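# Six arms hang a marquee roof on its posts

## Task

Arm mounting points on the tabletop in the scene frame (metres) and heading (degrees counter-clockwise from +x): arm1 x=+0.29 y=+0.65 z=+0.72 heading -102; arm2 x=-0.22 y=+0.65 z=+0.72 heading -85; arm3 x=-0.31 y=-0.65 z=+0.72 heading +99; arm4 x=+0.24 y=-0.65 z=+0.72 heading +83; arm5 x=-0.70 y=-0.07 z=+0.72 heading +8; arm6 x=+0.70 y=+0.08 z=+0.72 heading +166. Put the marquee roof onto its posts so that each post's spike passes through one corner eyelet, pushed fully down, with the knobs facing upward, while the centre of the roof sags freely without support. Then open the grippers and pull the arms away; the roof must stay in place on its own, since anything held only by a robot at the end does not count. Every other item on the table must stay as it was: any one moved, leaning or knocked over counts against the result, and pushing a rigid object out of the work area fails the job.

## Robot and tools

Setup: six identical i2rt Big YAM arms named arm1 to arm6, each with six joints, a two-finger gripper and a wrist camera (arm1_cam_wrist ... arm6_cam_wrist). Two fixed room cameras, cam_high and cam_low, also give views. With joints 1 and 6 at zero and the hand level and forward, the wrist camera rides on top of the hand looking toward the fingertips. Reach is roughly 1.0 m from the joint 1 axis. Loose objects may occasionally get a small shove from outside.

Frame: one shared scene frame, origin on the floor, +z up. The 'hand' point is midway between the fingertips; the hand's z axis runs along the fingers and the fingers close along its y axis. Foot positions and headings are given in the task only approximately.

execute_actions: arguments are 'actions', a list holding exactly one action object or nothing, and optional 'cameras'. The action object is keyed by arm name; under each name sits 'joints', a dictionary of absolute joint targets (not offsets) keyed by joint name, so each arm gets its own dictionary. Allowed keys and ranges: joint1_rad -2.879 to 2.879 (rotation about the foot, positive counter-clockwise seen from above, 0 = along the foot's heading); joint2_rad 0 to 3.141 (shoulder, 0 = upper arm pointing back roughly level, increasing lifts it up then forward); joint3_rad 0 to 3.019 (elbow, 0 = folded, increasing opens); joint4_rad -1.692 to 1.57 (hand pitch, positive tips fingers up); joint5_rad -1.57 to 1.57 (hand yaw, positive toward the arm's right); joint6_rad -2.094 to 2.094 (hand roll, positive clockwise viewed from behind the hand); gripper_m 0 to 0.093, fingertip gap in metres. Angles are in radians. Tolerances counted as arrived: ±0.045, ±0.14, ±0.09, ±0.055, ±0.03, ±0.035 rad and ±0.003 m. All named motions begin together and may finish at different times; joints move at different speeds, so the hand can sweep a wide arc between postures. An unknown key or out-of-range number rejects the whole call and nothing moves. Omitted joints or arms may keep pushing toward earlier targets. 'cameras' lists names from the eight cameras or 'all'; null, omitted or ['all'] means every camera, [] means none; images arrive in the order of the 'pictures' line. An empty actions list just reports state and images.

wait: 'seconds' from 0 to 10; nothing new is commanded and the result looks like an empty execute_actions.

zoom_image: 'camera' (one of the eight names) and 'region' [x0, y0, x1, y1] in pixels of that camera's newest full image, top-left is (0, 0), at most 504 x 504. Gives a finer close-up.

finished_scene: 'scene', the integer of the current scene; it ends that scene permanently after the last command is held, and reports success. Replying without any tool call also ends the session.

Reading results: joint_positions gives current angles; joint torques list the drive output per arm joint (no gripper), with per-unit offset, scale and noise, never zero even in free air, so treat them as rough hints. joint_status tells how each commanded motion ended: 'off_target' means it stopped short and may still push; 'contact_stop' or 'time_out' means it now holds where it stopped, though a timed-out joint may keep a target up to 0.375, 0.375, 0.113, 0.225, 0.075, 0.3 rad (joints 1 to 6) away and creep there if freed; send its reported position to relieve the push. 'joint command not followed' (often with a 'cause:' line) means a self- and inter-arm clearance check blocked that arm's joint targets, while its gripper target still runs; blocked joints show 'not_followed' and may be retried on later actions until given passable targets. Empty calls never show this line. on_its_own lists what a joint is doing without being commanded this call; 'held at' is its target, not its position. A tiny change from the current position may produce no motion. A loaded joint sags over time. If a result reports a stop, later motion calls in that same reply are skipped.

Heat: holding loads or pushing warms motors, even while you are deciding. A MOTOR HOT line appears from 85 °C; at 100 °C an OVER-TEMPERATURE FAULT drops that whole arm and gripper until cooled, and its unfinished keys read 'limit_stop_at_motor_heat'; resend those targets afterwards. Some heat persists into a new scene.

Cautions: the arms do not halt on contact and can press very hard. Never let two arms squeeze each other: that fails and ends the run, and a hard strike may too. The clearance check can react late and ignores fingers, gripper housings and wrist cameras, and no line reports arm-to-arm contact, so watch the images. Robots act independently and do not wait for one another. Avoid dropping or slamming the roof, bumping the posts or other objects, and leaving anything tipped, moved or off the work area. Finish by opening grippers and retracting so the roof sits on its own, then check with cameras before calling finished_scene. Shorter robot motion is better.

Each tool is called as a command line: name --argument value for each argument, lists and objects as JSON in quotes; but a table of rows of numbers goes row by row, as --pt "numbers of a row", without its own name.

## Session

I'll start by looking at the scene's current state.

execute_actions --actions '[]'

Scene clock: 0.00 s.
Joint torques (N m, as the arm reports them, + toward a larger angle): no reading
Motor temperatures (°C, as the motors report them): arm1=[27 25 28 28 26 26] | arm2=[25 26 28 29 26 27] | arm3=[28 28 26 28 28 26] | arm4=[27 28 27 26 26 26] | arm5=[28 28 26 28 27 26] | arm6=[25 25 27 25 24 28]
arm1.joint_positions: joint1_rad=+0.249 joint2_rad=+0.429 joint3_rad=+0.567 joint4_rad=-1.266 joint5_rad=+0.197 joint6_rad=-0.409 gripper_m=+0.095
arm1.joint_status: not commanded
arm1.hand: x=+0.2647 y=+0.4609 z=+0.9221 quat_wxyz=(-0.044, -0.533, -0.811, +0.236) (m; scene frame)
arm2.joint_positions: joint1_rad=-0.343 joint2_rad=+0.515 joint3_rad=+0.409 joint4_rad=-0.990 joint5_rad=-0.262 joint6_rad=+0.310 gripper_m=+0.094
arm2.joint_status: not commanded
arm2.hand: x=-0.2375 y=+0.4302 z=+0.9255 quat_wxyz=(-0.258, -0.835, -0.482, +0.063) (m; scene frame)
arm3.joint_positions: joint1_rad=+0.101 joint2_rad=+0.343 joint3_rad=+0.638 joint4_rad=-1.406 joint5_rad=+0.303 joint6_rad=+0.498 gripper_m=+0.094
arm3.joint_status: not commanded
arm3.hand: x=-0.2963 y=-0.4826 z=+0.9495 quat_wxyz=(-0.226, +0.558, -0.786, -0.145) (m; scene frame)
arm4.joint_positions: joint1_rad=-0.211 joint2_rad=+0.459 joint3_rad=+0.495 joint4_rad=-1.093 joint5_rad=-0.156 joint6_rad=-0.547 gripper_m=+0.095
arm4.joint_status: not commanded
arm4.hand: x=+0.2969 y=-0.4399 z=+0.9773 quat_wxyz=(-0.211, +0.748, -0.611, -0.151) (m; scene frame)
arm5.joint_positions: joint1_rad=+0.411 joint2_rad=+0.402 joint3_rad=+0.610 joint4_rad=-1.296 joint5_rad=+0.117 joint6_rad=+0.236 gripper_m=+0.094
arm5.joint_status: not commanded
arm5.hand: x=-0.5254 y=-0.0014 z=+0.9762 quat_wxyz=(-0.243, +0.112, -0.963, -0.041) (m; scene frame)
arm6.joint_positions: joint1_rad=-0.317 joint2_rad=+0.491 joint3_rad=+0.439 joint4_rad=-1.047 joint5_rad=-0.297 joint6_rad=-0.216 gripper_m=+0.094
arm6.joint_status: not commanded
arm6.hand: x=+0.4974 y=+0.1511 z=+0.8604 quat_wxyz=(+0.046, +0.952, -0.135, -0.272) (m; scene frame)
pictures: arm1_cam_wrist, arm2_cam_wrist, arm3_cam_wrist, arm4_cam_wrist, arm5_cam_wrist, arm6_cam_wrist, cam_high, cam_low
Images, in order (width x height): arm1_cam_wrist 504x504, arm2_cam_wrist 504x504, arm3_cam_wrist 504x504, arm4_cam_wrist 504x504, arm5_cam_wrist 504x504, arm6_cam_wrist 504x504, cam_high 896x504, cam_low 896x504.

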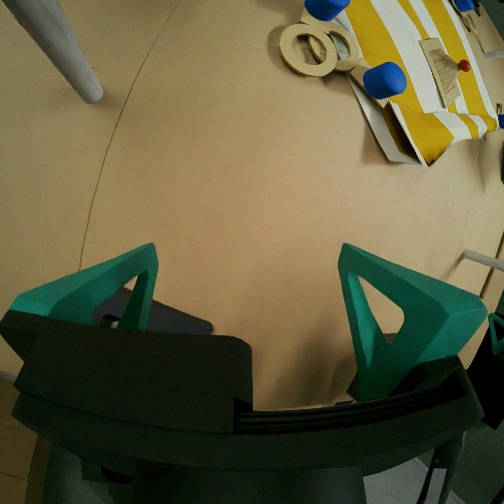

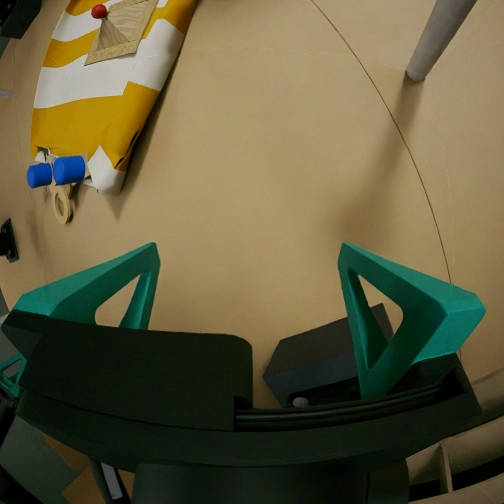

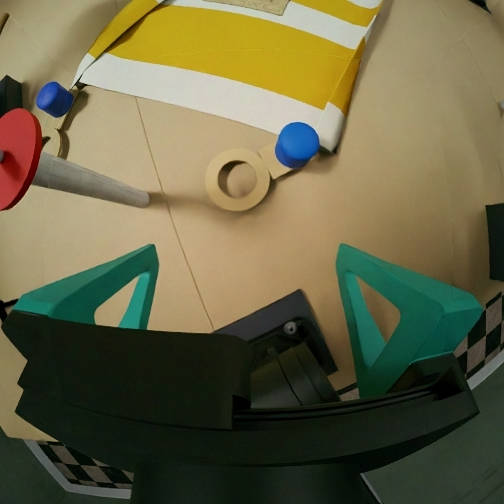

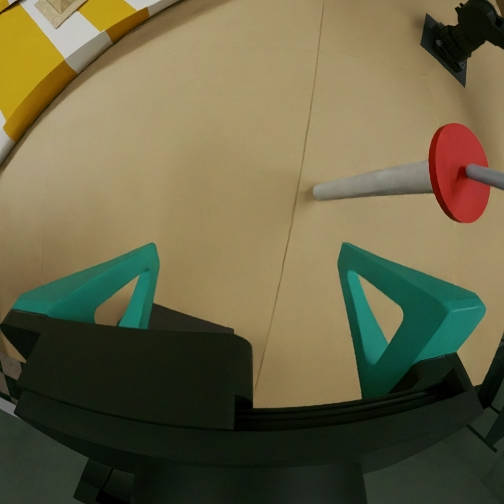

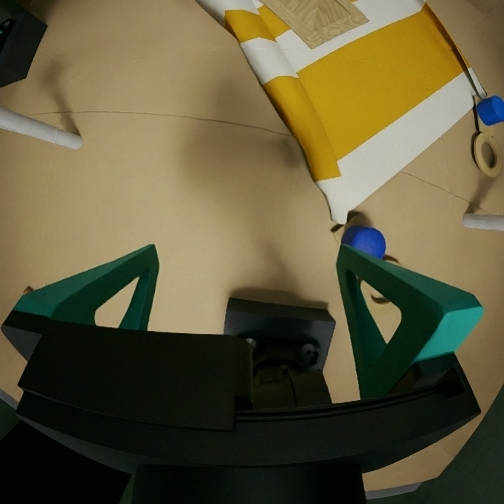

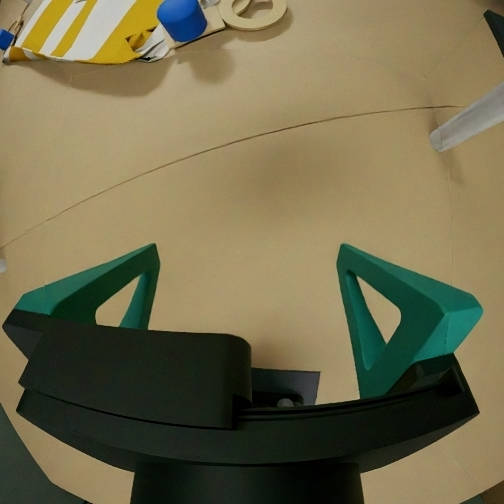

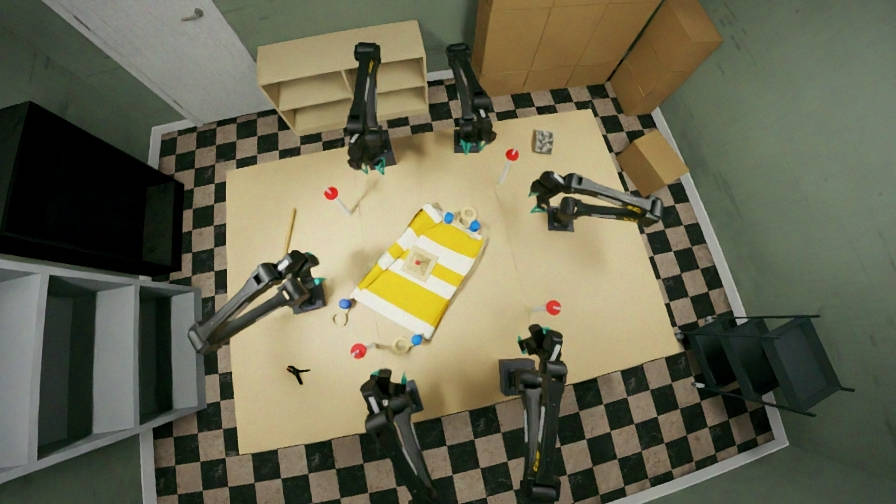

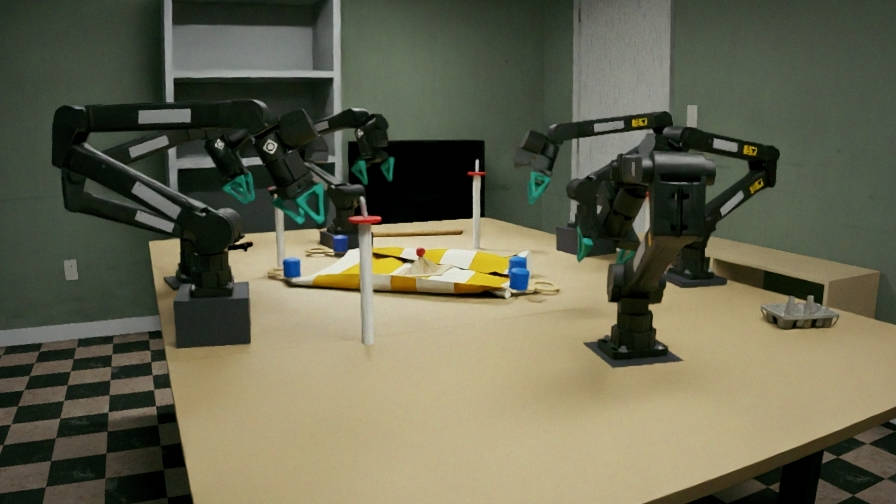

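zoom_image --camera "cam_high" --region '[280, 120, 620, 420]'

zoom_image --camera "cam_low" --region '[220, 140, 640, 370]'

Region (280, 120, 620, 420) of cam_high's 896x504 image, scaled by 1.482, with more detail than that image has; it fills the top 445 rows of this view, and the rest is white.

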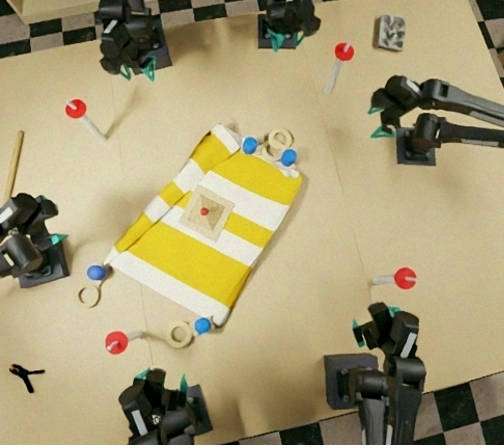

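Region (220, 140, 640, 370) of cam_low's 896x504 image, scaled by 1.200, with more detail than that image has; it fills the top 276 rows of this view, and the rest is white.

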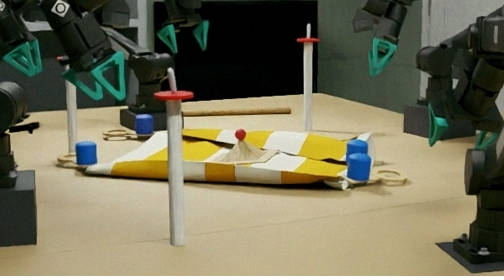

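zoom_image --camera "cam_high" --region '[320, 190, 500, 370]'

zoom_image --camera "arm1_cam_wrist" --region '[264, 0, 504, 200]'

zoom_image --camera "cam_low" --region '[240, 150, 440, 350]'

zoom_image --camera "cam_low" --region '[420, 140, 620, 320]'

Region (320, 190, 500, 370) of cam_high's 896x504 image, scaled by 2.800, with more detail than that image has.

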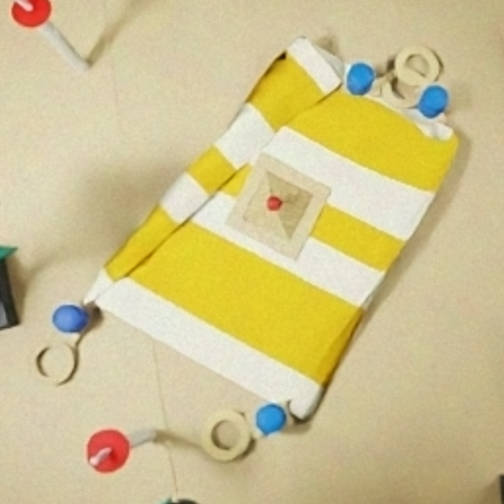

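Region (264, 0, 504, 200) of arm1_cam_wrist's 504x504 image, scaled by 2.100, with more detail than that image has.

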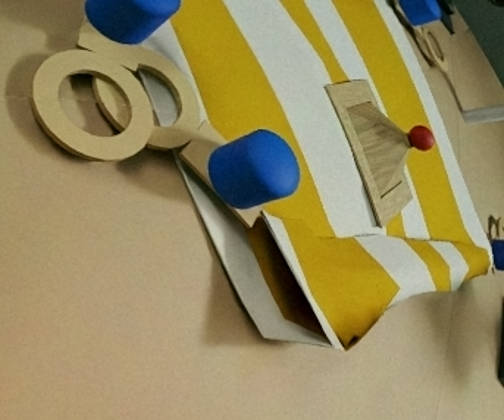

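Region (240, 150, 440, 350) of cam_low's 896x504 image, scaled by 2.520, with more detail than that image has.

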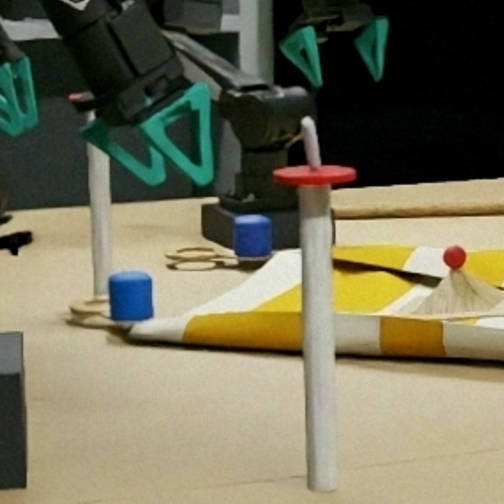

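Region (420, 140, 620, 320) of cam_low's 896x504 image, scaled by 2.520, with more detail than that image has; it fills the top 454 rows of this view, and the rest is white.

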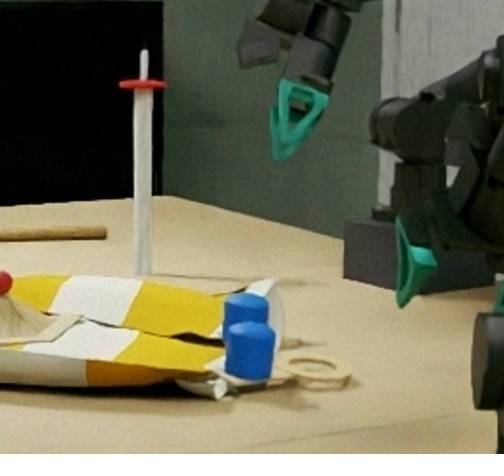

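execute_actions --actions '[{"arm1": {"joints": {"joint6_rad": 0.2}}, "arm2": {"joints": {"joint3_rad": 0.85}}, "arm3": {"joints": {"joint5_rad": -0.1}}, "arm4": {"joints": {"joint2_rad": 0.12}}, "arm5": {"joints": {"joint1_rad": 0.0}}, "arm6": {"joints": {"joint4_rad": -0.5}}}]'

Scene clock: 62.23 s.
Joint torques (N m, as the arm reports them, + toward a larger angle): arm1=[-0.88  2.13 13.04  1.26  0.15  0.17] | arm2=[-1.86  1.96 14.36  1.28 -0.13  0.1 ] | arm3=[ 1.5   3.21 10.6   1.4  -0.28  0.02] | arm4=[-1.67  3.8   9.8   1.73 -0.12  0.13] | arm5=[-0.46  2.78 11.81  1.93 -0.01  0.01] | arm6=[-1.14 -0.19 13.63  2.25 -0.31 -0.08]
Motor temperatures (°C, as the motors report them): arm1=[27 25 36 28 26 26] | arm2=[25 26 37 29 26 27] | arm3=[28 28 33 28 28 26] | arm4=[27 28 34 26 26 26] | arm5=[28 28 33 28 27 26] | arm6=[25 25 34 25 24 28]
arm1.joint_positions: joint1_rad=+0.249 joint2_rad=+0.429 joint3_rad=+0.567 joint4_rad=-1.266 joint5_rad=+0.197 joint6_rad=+0.187 gripper_m=+0.095
arm1.joint_status: all done
arm1.hand: x=+0.2647 y=+0.4609 z=+0.9221 quat_wxyz=(-0.112, -0.748, -0.619, +0.212) (m; scene frame)
arm2.joint_positions: joint1_rad=-0.343 joint2_rad=+0.515 joint3_rad=+0.821 joint4_rad=-0.990 joint5_rad=-0.262 joint6_rad=+0.310 gripper_m=+0.094
arm2.joint_status: all done
arm2.hand: x=-0.2574 y=+0.3707 z=+1.1422 quat_wxyz=(-0.391, -0.764, -0.471, +0.203) (m; scene frame)
arm3.joint_positions: joint1_rad=+0.101 joint2_rad=+0.343 joint3_rad=+0.638 joint4_rad=-1.406 joint5_rad=-0.096 joint6_rad=+0.498 gripper_m=+0.094
arm3.joint_status: all done
arm3.hand: x=-0.3631 y=-0.4952 z=+0.9431 quat_wxyz=(-0.050, +0.599, -0.766, -0.226) (m; scene frame)
arm4.joint_positions: joint1_rad=-0.211 joint2_rad=+0.121 joint3_rad=+0.495 joint4_rad=-1.093 joint5_rad=-0.156 joint6_rad=-0.547 gripper_m=+0.095
arm4.joint_status: all done
arm4.hand: x=+0.2895 y=-0.4586 z=+1.0395 quat_wxyz=(-0.363, +0.714, -0.565, -0.196) (m; scene frame)
arm5.joint_positions: joint1_rad=+0.008 joint2_rad=+0.402 joint3_rad=+0.610 joint4_rad=-1.296 joint5_rad=+0.117 joint6_rad=+0.236 gripper_m=+0.094
arm5.joint_status: all done
arm5.hand: x=-0.5112 y=-0.0756 z=+0.9750 quat_wxyz=(-0.243, -0.084, -0.966, +0.009) (m; scene frame)
arm6.joint_positions: joint1_rad=-0.317 joint2_rad=+0.491 joint3_rad=+0.439 joint4_rad=-0.518 joint5_rad=-0.297 joint6_rad=-0.216 gripper_m=+0.094
arm6.joint_status: all done
arm6.hand: x=+0.4200 y=+0.2010 z=+0.9445 quat_wxyz=(-0.060, +0.865, -0.083, -0.491) (m; scene frame)
pictures: arm1_cam_wrist, arm2_cam_wrist, arm3_cam_wrist, arm4_cam_wrist, arm5_cam_wrist, arm6_cam_wrist, cam_high, cam_low
Images, in order (width x height): arm1_cam_wrist 504x504, arm2_cam_wrist 504x504, arm3_cam_wrist 504x504, arm4_cam_wrist 504x504, arm5_cam_wrist 504x504, arm6_cam_wrist 504x504, cam_high 896x504, cam_low 896x504.

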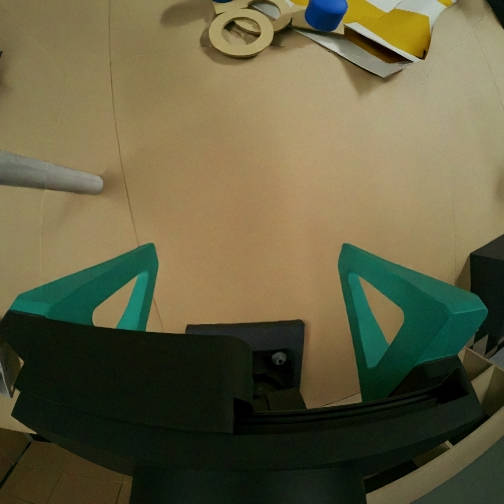

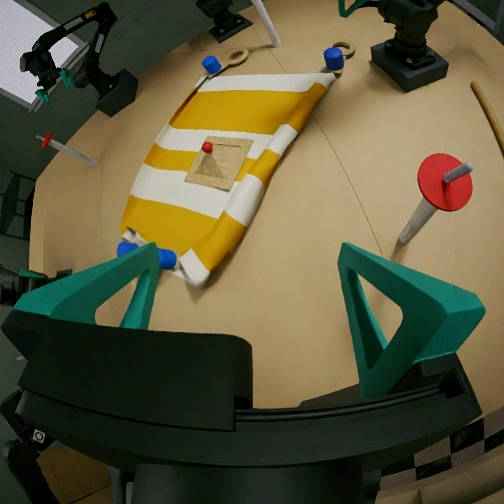

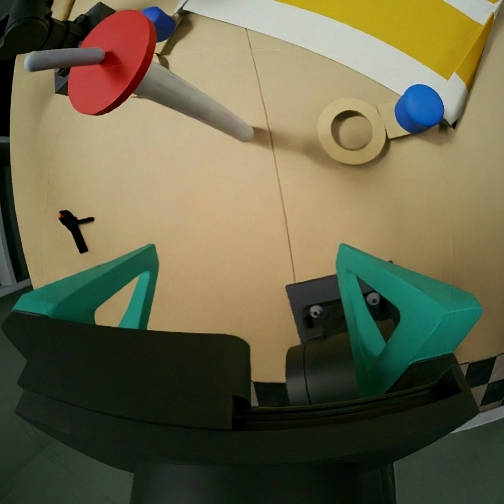

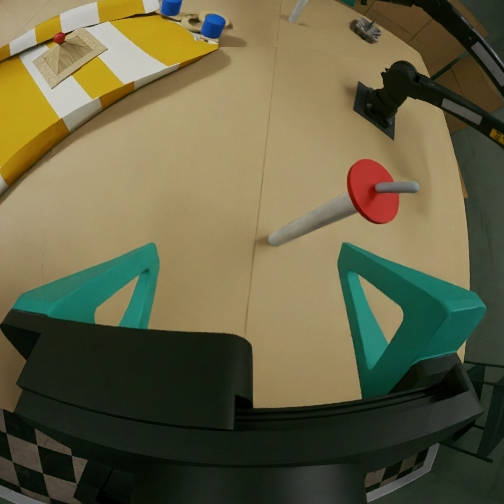

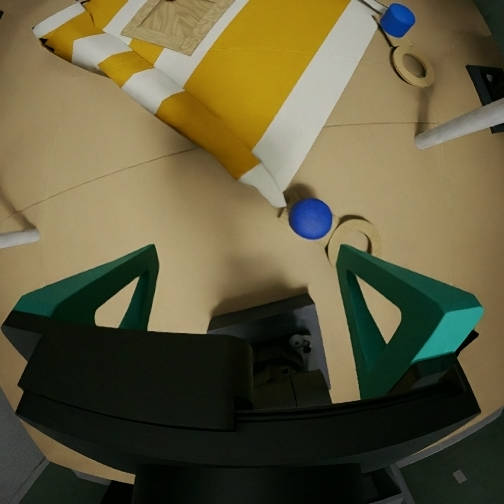

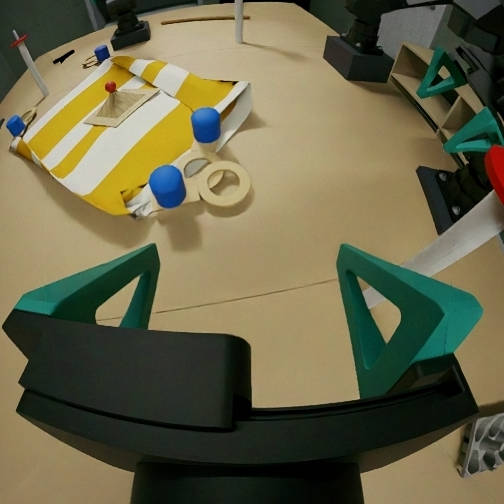

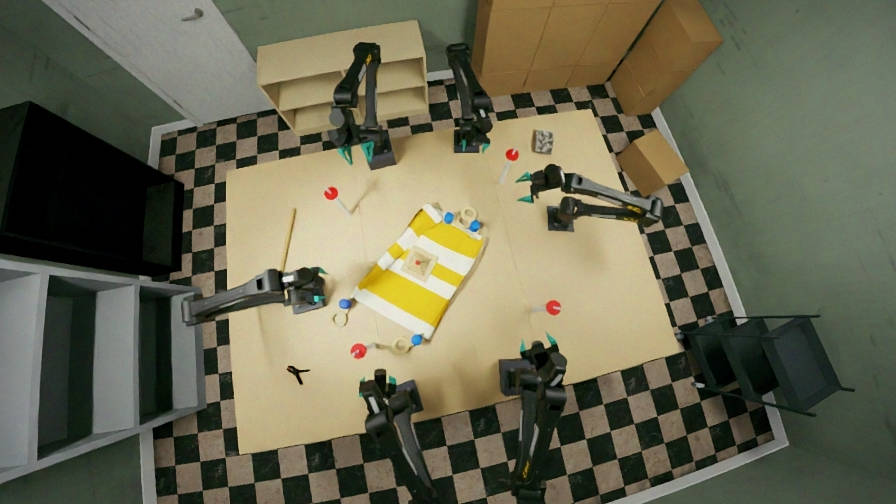

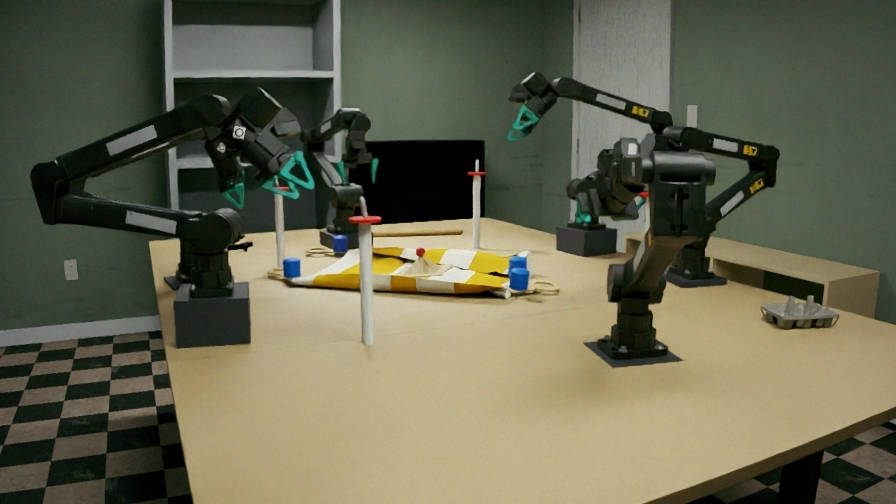

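zoom_image --camera "cam_high" --region '[430, 100, 610, 250]'

zoom_image --camera "cam_high" --region '[280, 130, 460, 330]'

zoom_image --camera "cam_high" --region '[330, 280, 590, 440]'

Region (430, 100, 610, 250) of cam_high's 896x504 image, scaled by 2.800, with more detail than that image has.

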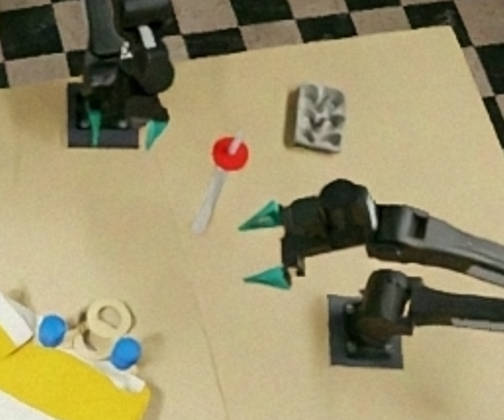

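Region (280, 130, 460, 330) of cam_high's 896x504 image, scaled by 2.520, with more detail than that image has; it fills the left 454 columns of this view, and the rest is white.

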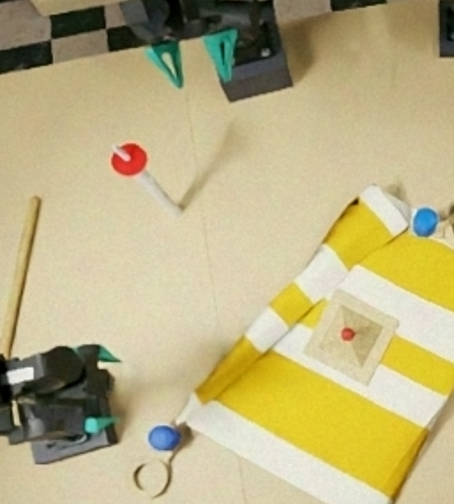

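Region (330, 280, 590, 440) of cam_high's 896x504 image, scaled by 1.938, with more detail than that image has; it fills the top 310 rows of this view, and the rest is white.

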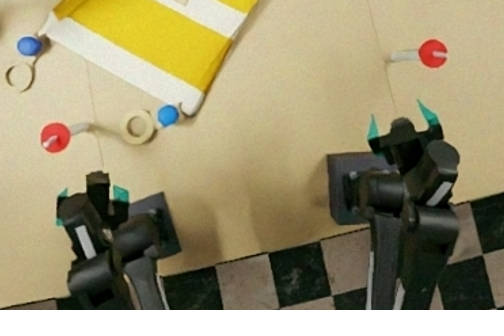

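execute_actions --actions '[{"arm2": {"joints": {"joint1_rad": 0.521, "joint2_rad": 1.1, "joint3_rad": 1.12, "joint4_rad": -1.25, "joint5_rad": 0.0, "joint6_rad": 1.95}}, "arm3": {"joints": {"joint1_rad": 1.1, "joint5_rad": 0.0, "joint6_rad": 0.0}}, "arm4": {"joints": {"joint1_rad": 1.218, "joint2_rad": 1.2, "joint3_rad": 1.29, "joint4_rad": -1.05, "joint5_rad": 0.0, "joint6_rad": 1.9}}, "arm5": {"joints": {"joint1_rad": -0.454, "joint2_rad": 0.7, "joint3_rad": 0.6, "joint4_rad": -1.3, "joint5_rad": 0.0, "joint6_rad": 1.765}}, "arm6": {"joints": {"joint1_rad": 0.15, "joint2_rad": 1.2, "joint3_rad": 1.35, "joint4_rad": -1.26, "joint5_rad": 0.0, "joint6_rad": 1.33}}}]' --cameras '["cam_high", "cam_low"]'

Scene clock: 184.77 s.
Joint torques (N m, as the arm reports them, + toward a larger angle): arm1=[-0.88  2.08 13.07  1.27  0.16  0.14] | arm2=[-1.62 -6.   13.19  0.13  0.13  0.2 ] | arm3=[ 2.05  3.02 10.64  1.44 -0.04 -0.04] | arm4=[ -1.79 -10.4   11.97   1.33   0.04   0.22] | arm5=[-0.43  0.15  8.76  0.8  -0.14  0.15] | arm6=[-1.18 -8.3  14.92  0.48  0.13  0.01]
Motor temperatures (°C, as the motors report them): arm1=[27 25 40 28 26 27] | arm2=[25 26 42 29 26 27] | arm3=[28 28 36 28 28 26] | arm4=[27 29 37 26 26 26] | arm5=[28 28 36 28 27 26] | arm6=[25 25 38 25 24 28]
arm1.joint_positions: joint1_rad=+0.249 joint2_rad=+0.429 joint3_rad=+0.567 joint4_rad=-1.266 joint5_rad=+0.197 joint6_rad=+0.188 gripper_m=+0.095
arm1.joint_status: not commanded
arm1.hand: x=+0.2647 y=+0.4609 z=+0.9221 quat_wxyz=(-0.112, -0.748, -0.619, +0.212) (m; scene frame)
arm2.joint_positions: joint1_rad=+0.518 joint2_rad=+1.107 joint3_rad=+1.098 joint4_rad=-1.241 joint5_rad=-0.002 joint6_rad=+1.942 gripper_m=+0.094
arm2.joint_status: all done
arm2.hand: x=-0.0175 y=+0.3389 z=+1.0690 quat_wxyz=(-0.140, -0.981, -0.106, -0.083) (m; scene frame)
arm3.joint_positions: joint1_rad=+1.091 joint2_rad=+0.343 joint3_rad=+0.638 joint4_rad=-1.406 joint5_rad=-0.002 joint6_rad=+0.008 gripper_m=+0.094
arm3.joint_status: all done
arm3.hand: x=-0.4629 y=-0.5939 z=+0.9426 quat_wxyz=(-0.037, +0.958, -0.172, -0.225) (m; scene frame)
arm4.joint_positions: joint1_rad=+1.221 joint2_rad=+1.216 joint3_rad=+1.224 joint4_rad=-1.054 joint5_rad=+0.001 joint6_rad=+1.883 gripper_m=+0.095
arm4.joint_status: all done
arm4.hand: x=-0.1555 y=-0.4171 z=+1.1186 quat_wxyz=(+0.168, +0.346, -0.902, -0.198) (m; scene frame)
arm5.joint_positions: joint1_rad=-0.446 joint2_rad=+0.704 joint3_rad=+0.600 joint4_rad=-1.296 joint5_rad=+0.004 joint6_rad=+1.751 gripper_m=+0.094
arm5.joint_status: all done
arm5.hand: x=-0.5138 y=-0.1429 z=+0.9161 quat_wxyz=(-0.059, -0.867, -0.492, -0.056) (m; scene frame)
arm6.joint_positions: joint1_rad=+0.150 joint2_rad=+1.192 joint3_rad=+1.295 joint4_rad=-1.253 joint5_rad=-0.004 joint6_rad=+1.318 gripper_m=+0.094
arm6.joint_status: all done
arm6.hand: x=+0.2788 y=+0.1235 z=+1.0476 quat_wxyz=(+0.124, +0.741, -0.637, -0.172) (m; scene frame)
pictures: cam_high, cam_low
Images, in order (width x height): cam_high 896x504, cam_low 896x504.

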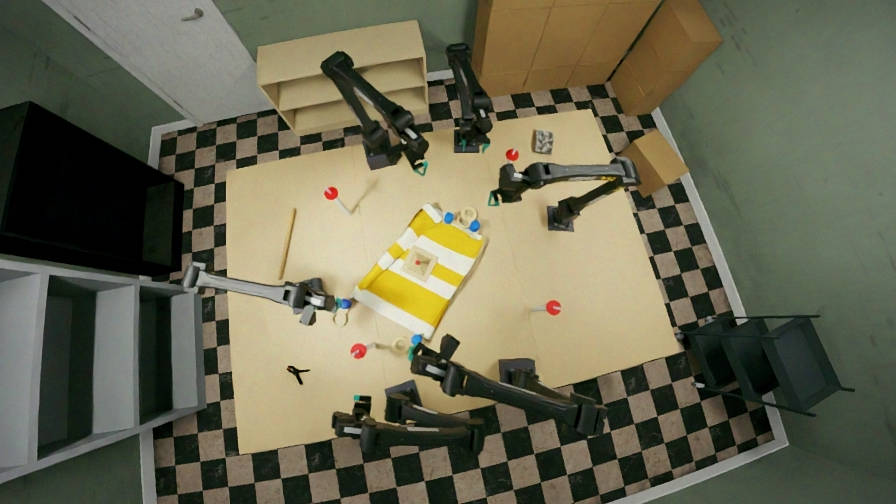

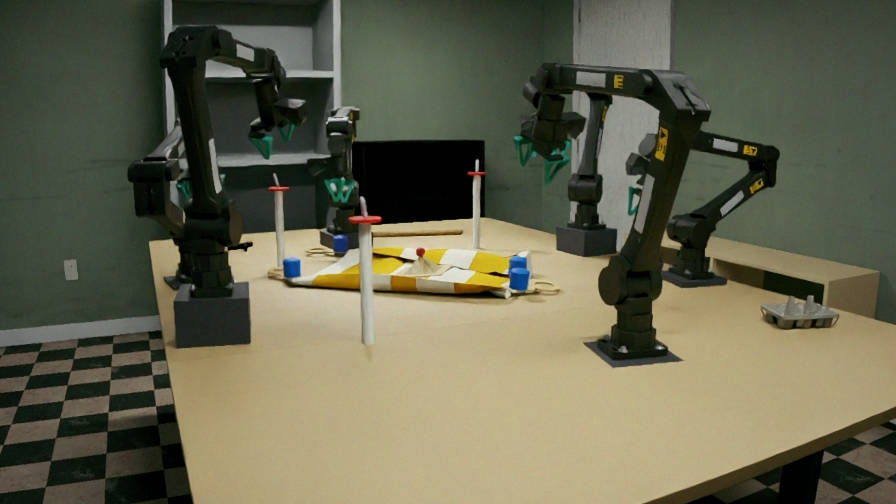

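execute_actions --actions '[{"arm2": {"joints": {"joint2_rad": 1.443, "joint3_rad": 1.121, "joint4_rad": -1.249}}, "arm4": {"joints": {"joint2_rad": 1.817, "joint3_rad": 1.293, "joint4_rad": -1.047}}, "arm5": {"joints": {"joint2_rad": 0.867, "joint3_rad": 0.524, "joint4_rad": -1.228}}, "arm6": {"joints": {"joint2_rad": 1.664, "joint3_rad": 1.351, "joint4_rad": -1.258}}}]' --cameras '["arm2_cam_wrist", "arm4_cam_wrist", "arm5_cam_wrist", "arm6_cam_wrist", "cam_high", "cam_low"]'

Scene clock: 199.50 s.
Joint torques (N m, as the arm reports them, + toward a larger angle): arm1=[-0.93  2.19 13.07  1.27  0.15  0.15] | arm2=[-1.62 -9.93 11.92 -0.38  0.14  0.24] | arm3=[ 2.06  2.71 10.68  1.51 -0.04 -0.06] | arm4=[ -1.6  -17.24   7.76   0.56   0.06   0.25] | arm5=[-0.41 -1.04  8.06  1.24 -0.13  0.17] | arm6=[ -0.9  -16.91  11.89  -0.35   0.12   0.05]
Motor temperatures (°C, as the motors report them): arm1=[27 25 40 28 26 27] | arm2=[25 27 41 29 26 27] | arm3=[28 28 36 28 28 26] | arm4=[27 29 38 26 26 26] | arm5=[28 28 34 28 27 26] | arm6=[25 26 38 25 24 28]
arm1.joint_positions: joint1_rad=+0.249 joint2_rad=+0.429 joint3_rad=+0.567 joint4_rad=-1.266 joint5_rad=+0.197 joint6_rad=+0.188 gripper_m=+0.095
arm1.joint_status: not commanded
arm1.hand: x=+0.2647 y=+0.4609 z=+0.9221 quat_wxyz=(-0.112, -0.748, -0.619, +0.212) (m; scene frame)
arm2.joint_positions: joint1_rad=+0.518 joint2_rad=+1.447 joint3_rad=+1.098 joint4_rad=-1.241 joint5_rad=-0.002 joint6_rad=+1.942 gripper_m=+0.094
arm2.joint_status: all done
arm2.hand: x=-0.0021 y=+0.3196 z=+0.9447 quat_wxyz=(+0.011, -0.994, -0.108, -0.005) (m; scene frame)
arm3.joint_positions: joint1_rad=+1.091 joint2_rad=+0.343 joint3_rad=+0.638 joint4_rad=-1.406 joint5_rad=-0.002 joint6_rad=+0.008 gripper_m=+0.094
arm3.joint_status: not commanded
arm3.hand: x=-0.4629 y=-0.5939 z=+0.9426 quat_wxyz=(-0.037, +0.958, -0.172, -0.225) (m; scene frame)
arm4.joint_positions: joint1_rad=+1.221 joint2_rad=+1.833 joint3_rad=+1.258 joint4_rad=-1.054 joint5_rad=+0.001 joint6_rad=+1.884 gripper_m=+0.095
arm4.joint_status: all done
arm4.hand: x=-0.1860 y=-0.4037 z=+0.8447 quat_wxyz=(-0.013, +0.360, -0.933, +0.026) (m; scene frame)
arm5.joint_positions: joint1_rad=-0.446 joint2_rad=+0.872 joint3_rad=+0.522 joint4_rad=-1.243 joint5_rad=+0.004 joint6_rad=+1.751 gripper_m=+0.094
arm5.joint_status: all done
arm5.hand: x=-0.5284 y=-0.1366 z=+0.8579 quat_wxyz=(+0.015, -0.869, -0.494, +0.006) (m; scene frame)
arm6.joint_positions: joint1_rad=+0.150 joint2_rad=+1.678 joint3_rad=+1.315 joint4_rad=-1.253 joint5_rad=-0.004 joint6_rad=+1.318 gripper_m=+0.094
arm6.joint_status: all done
arm6.hand: x=+0.2274 y=+0.1283 z=+0.8440 quat_wxyz=(-0.008, +0.758, -0.652, +0.018) (m; scene frame)
pictures: arm2_cam_wrist, arm4_cam_wrist, arm5_cam_wrist, arm6_cam_wrist, cam_high, cam_low
Images, in order (width x height): arm2_cam_wrist 504x504, arm4_cam_wrist 504x504, arm5_cam_wrist 504x504, arm6_cam_wrist 504x504, cam_high 896x504, cam_low 896x504.

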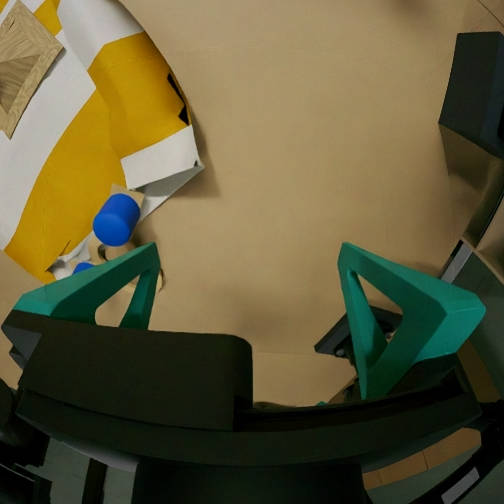

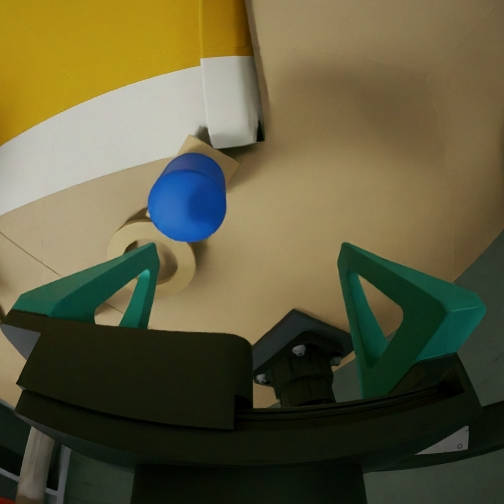

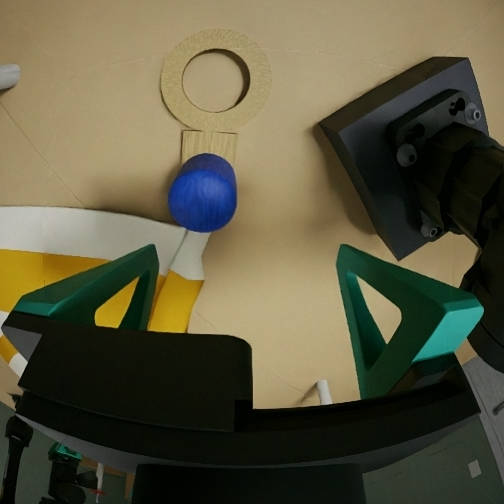

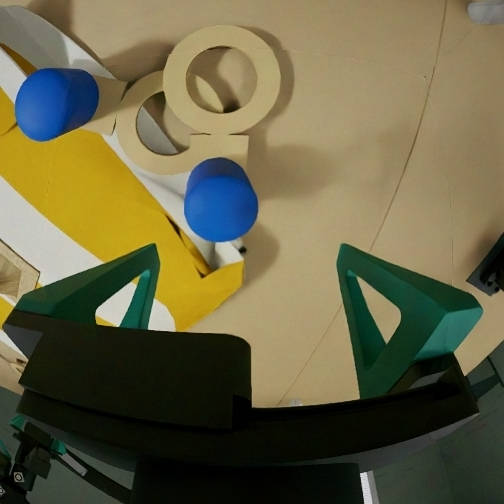

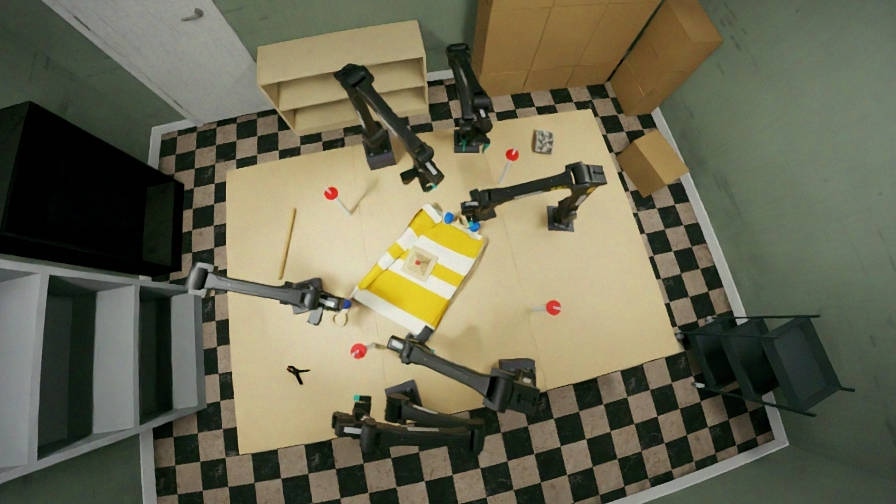

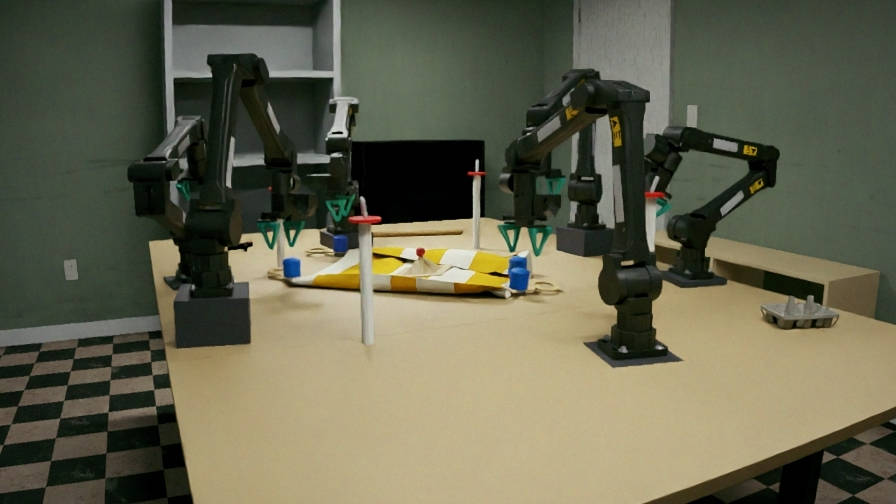

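execute_actions --actions '[{"arm4": {"joints": {"joint1_rad": 1.192, "joint2_rad": 1.916, "joint3_rad": 1.34, "joint4_rad": -0.935}}, "arm5": {"joints": {"joint1_rad": -0.485, "joint2_rad": 1.056, "joint3_rad": 0.484, "joint4_rad": -0.978}}, "arm6": {"joints": {"joint1_rad": 0.166, "joint2_rad": 1.71, "joint3_rad": 1.288, "joint4_rad": -1.115}}}]' --cameras '["arm4_cam_wrist", "arm5_cam_wrist", "arm6_cam_wrist", "cam_low"]'

Scene clock: 235.37 s.
Joint torques (N m, as the arm reports them, + toward a larger angle): arm1=[-0.76  2.21 13.    1.32  0.15  0.14] | arm2=[-1.67 -9.98 11.93 -0.42  0.12  0.23] | arm3=[ 2.11  3.12 10.71  1.38 -0.05 -0.05] | arm4=[ -1.63 -16.95   8.04   0.84   0.06   0.24] | arm5=[-0.52 -2.39  6.96  1.3  -0.13  0.16] | arm6=[ -0.29 -13.83   8.82   0.49   0.12   0.05]
Motor temperatures (°C, as the motors report them): arm1=[27 25 41 28 26 27] | arm2=[25 27 40 29 26 27] | arm3=[28 28 37 28 28 26] | arm4=[27 31 35 26 26 26] | arm5=[28 28 33 28 27 26] | arm6=[25 27 37 25 24 28]
arm1.joint_positions: joint1_rad=+0.249 joint2_rad=+0.429 joint3_rad=+0.567 joint4_rad=-1.266 joint5_rad=+0.197 joint6_rad=+0.188 gripper_m=+0.095
arm1.joint_status: not commanded
arm1.hand: x=+0.2647 y=+0.4609 z=+0.9221 quat_wxyz=(-0.112, -0.748, -0.619, +0.212) (m; scene frame)
arm2.joint_positions: joint1_rad=+0.518 joint2_rad=+1.447 joint3_rad=+1.098 joint4_rad=-1.241 joint5_rad=-0.002 joint6_rad=+1.942 gripper_m=+0.094
arm2.joint_status: not commanded
arm2.hand: x=-0.0021 y=+0.3196 z=+0.9447 quat_wxyz=(+0.011, -0.994, -0.108, -0.005) (m; scene frame)
arm3.joint_positions: joint1_rad=+1.091 joint2_rad=+0.343 joint3_rad=+0.638 joint4_rad=-1.406 joint5_rad=-0.002 joint6_rad=+0.008 gripper_m=+0.094
arm3.joint_status: not commanded
arm3.hand: x=-0.4629 y=-0.5939 z=+0.9426 quat_wxyz=(-0.037, +0.958, -0.172, -0.225) (m; scene frame)
arm4.joint_positions: joint1_rad=+1.194 joint2_rad=+1.917 joint3_rad=+1.301 joint4_rad=-0.947 joint5_rad=+0.001 joint6_rad=+1.884 gripper_m=+0.095
arm4.joint_status: all done
arm4.hand: x=-0.2096 y=-0.3736 z=+0.8159 quat_wxyz=(+0.007, +0.346, -0.938, +0.001) (m; scene frame)
arm5.joint_positions: joint1_rad=-0.475 joint2_rad=+1.058 joint3_rad=+0.486 joint4_rad=-0.994 joint5_rad=+0.004 joint6_rad=+1.751 gripper_m=+0.094
arm5.joint_status: all done
arm5.hand: x=-0.4988 y=-0.1539 z=+0.8116 quat_wxyz=(+0.004, -0.877, -0.481, -0.003) (m; scene frame)
arm6.joint_positions: joint1_rad=+0.159 joint2_rad=+1.692 joint3_rad=+1.289 joint4_rad=-1.125 joint5_rad=-0.004 joint6_rad=+1.318 gripper_m=+0.094
arm6.joint_status: all done
arm6.hand: x=+0.2057 y=+0.1257 z=+0.8283 quat_wxyz=(+0.017, +0.761, -0.648, -0.018) (m; scene frame)
pictures: arm4_cam_wrist, arm5_cam_wrist, arm6_cam_wrist, cam_low
Images, in order (width x height): arm4_cam_wrist 504x504, arm5_cam_wrist 504x504, arm6_cam_wrist 504x504, cam_low 896x504.

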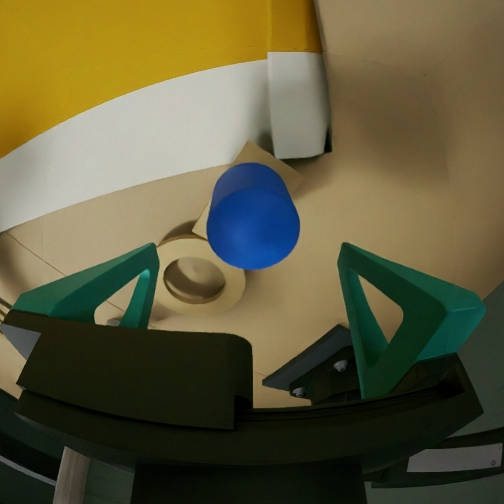

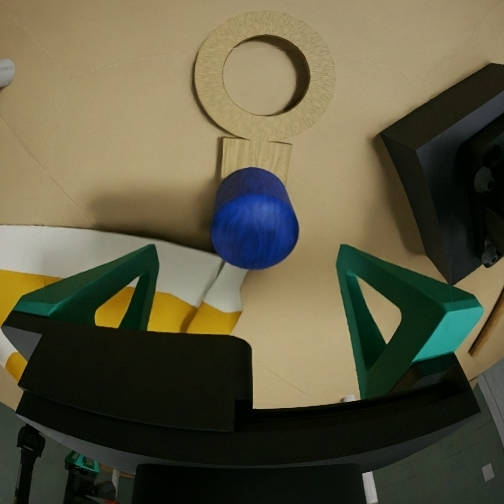

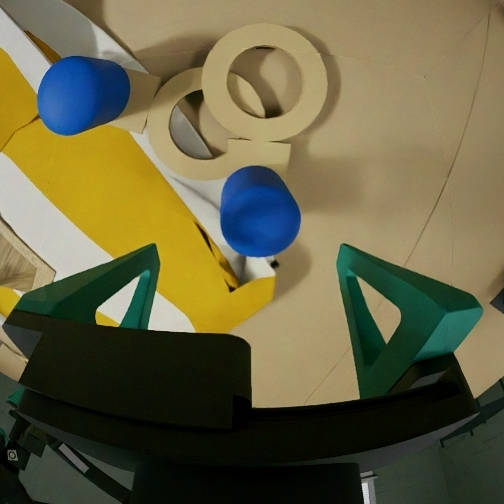

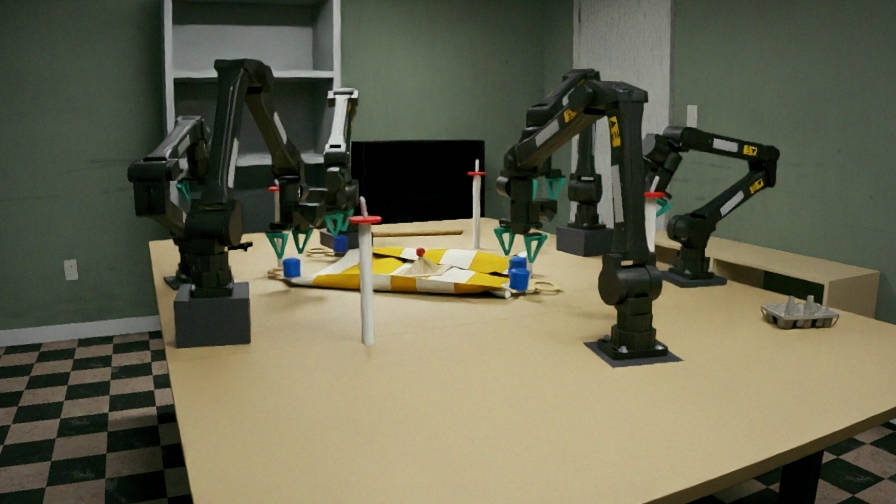

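execute_actions --actions '[{"arm4": {"joints": {"joint2_rad": 1.99, "joint3_rad": 1.28, "joint4_rad": -0.846}}, "arm5": {"joints": {"joint2_rad": 1.21, "joint3_rad": 0.40, "joint4_rad": -0.744}}, "arm6": {"joints": {"joint2_rad": 1.79, "joint3_rad": 1.222, "joint4_rad": -0.998}}}]' --cameras '["arm4_cam_wrist", "arm5_cam_wrist", "arm6_cam_wrist", "cam_low"]'

Scene clock: 249.17 s.
Joint torques (N m, as the arm reports them, + toward a larger angle): arm1=[-0.93  2.12 13.    1.3   0.15  0.14] | arm2=[ -1.5  -10.16  11.9   -0.4    0.14   0.22] | arm3=[ 2.19  3.06 10.6   1.51 -0.06 -0.08] | arm4=[ -1.43 -17.63   5.26   0.79   0.06   0.25] | arm5=[-0.5  -2.98  6.06  1.32 -0.13  0.16] | arm6=[ -0.22 -15.92   8.64   0.23   0.13   0.06]
Motor temperatures (°C, as the motors report them): arm1=[27 25 41 28 26 27] | arm2=[25 27 41 29 26 27] | arm3=[28 28 37 28 28 26] | arm4=[27 31 35 26 26 26] | arm5=[28 28 33 28 27 26] | arm6=[25 27 36 25 25 28]
arm1.joint_positions: joint1_rad=+0.249 joint2_rad=+0.429 joint3_rad=+0.567 joint4_rad=-1.266 joint5_rad=+0.197 joint6_rad=+0.188 gripper_m=+0.095
arm1.joint_status: not commanded
arm1.hand: x=+0.2647 y=+0.4609 z=+0.9221 quat_wxyz=(-0.112, -0.748, -0.619, +0.212) (m; scene frame)
arm2.joint_positions: joint1_rad=+0.518 joint2_rad=+1.447 joint3_rad=+1.098 joint4_rad=-1.241 joint5_rad=-0.002 joint6_rad=+1.942 gripper_m=+0.094
arm2.joint_status: not commanded
arm2.hand: x=-0.0021 y=+0.3196 z=+0.9447 quat_wxyz=(+0.011, -0.994, -0.108, -0.005) (m; scene frame)
arm3.joint_positions: joint1_rad=+1.091 joint2_rad=+0.343 joint3_rad=+0.638 joint4_rad=-1.406 joint5_rad=-0.002 joint6_rad=+0.008 gripper_m=+0.094
arm3.joint_status: not commanded
arm3.hand: x=-0.4629 y=-0.5939 z=+0.9426 quat_wxyz=(-0.037, +0.958, -0.172, -0.225) (m; scene frame)
arm4.joint_positions: joint1_rad=+1.194 joint2_rad=+1.994 joint3_rad=+1.275 joint4_rad=-0.857 joint5_rad=+0.001 joint6_rad=+1.884 gripper_m=+0.095
arm4.joint_status: all done
arm4.hand: x=-0.2077 y=-0.3755 z=+0.7695 quat_wxyz=(+0.003, +0.346, -0.938, +0.006) (m; scene frame)
arm5.joint_positions: joint1_rad=-0.475 joint2_rad=+1.214 joint3_rad=+0.396 joint4_rad=-0.760 joint5_rad=+0.004 joint6_rad=+1.751 gripper_m=+0.094
arm5.joint_status: all done
arm5.hand: x=-0.5038 y=-0.1510 z=+0.7547 quat_wxyz=(+0.009, -0.877, -0.481, +0.001) (m; scene frame)
arm6.joint_positions: joint1_rad=+0.159 joint2_rad=+1.792 joint3_rad=+1.212 joint4_rad=-1.006 joint5_rad=-0.004 joint6_rad=+1.318 gripper_m=+0.094
arm6.joint_status: all done
arm6.hand: x=+0.2153 y=+0.1246 z=+0.7554 quat_wxyz=(+0.000, +0.762, -0.648, +0.006) (m; scene frame)
pictures: arm4_cam_wrist, arm5_cam_wrist, arm6_cam_wrist, cam_low
Images, in order (width x height): arm4_cam_wrist 504x504, arm5_cam_wrist 504x504, arm6_cam_wrist 504x504, cam_low 896x504.

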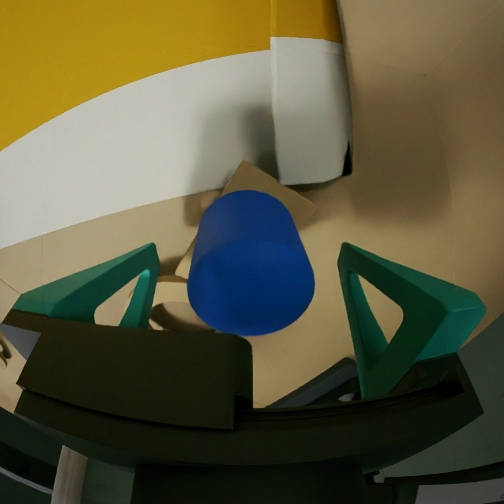

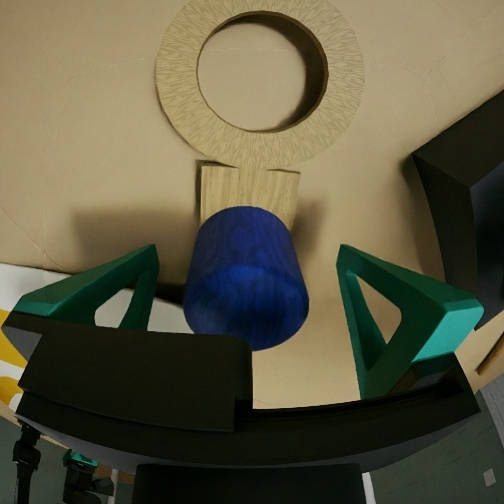

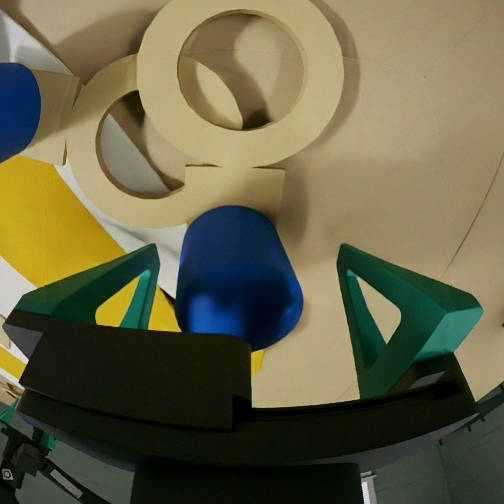

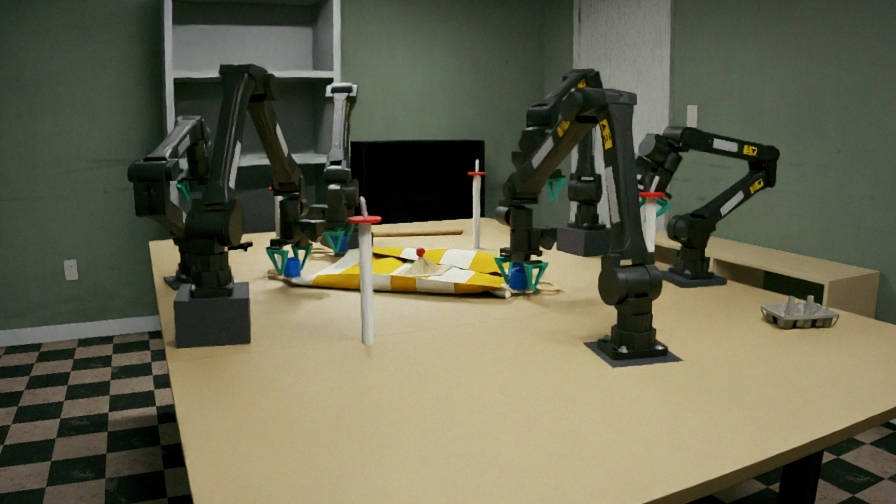

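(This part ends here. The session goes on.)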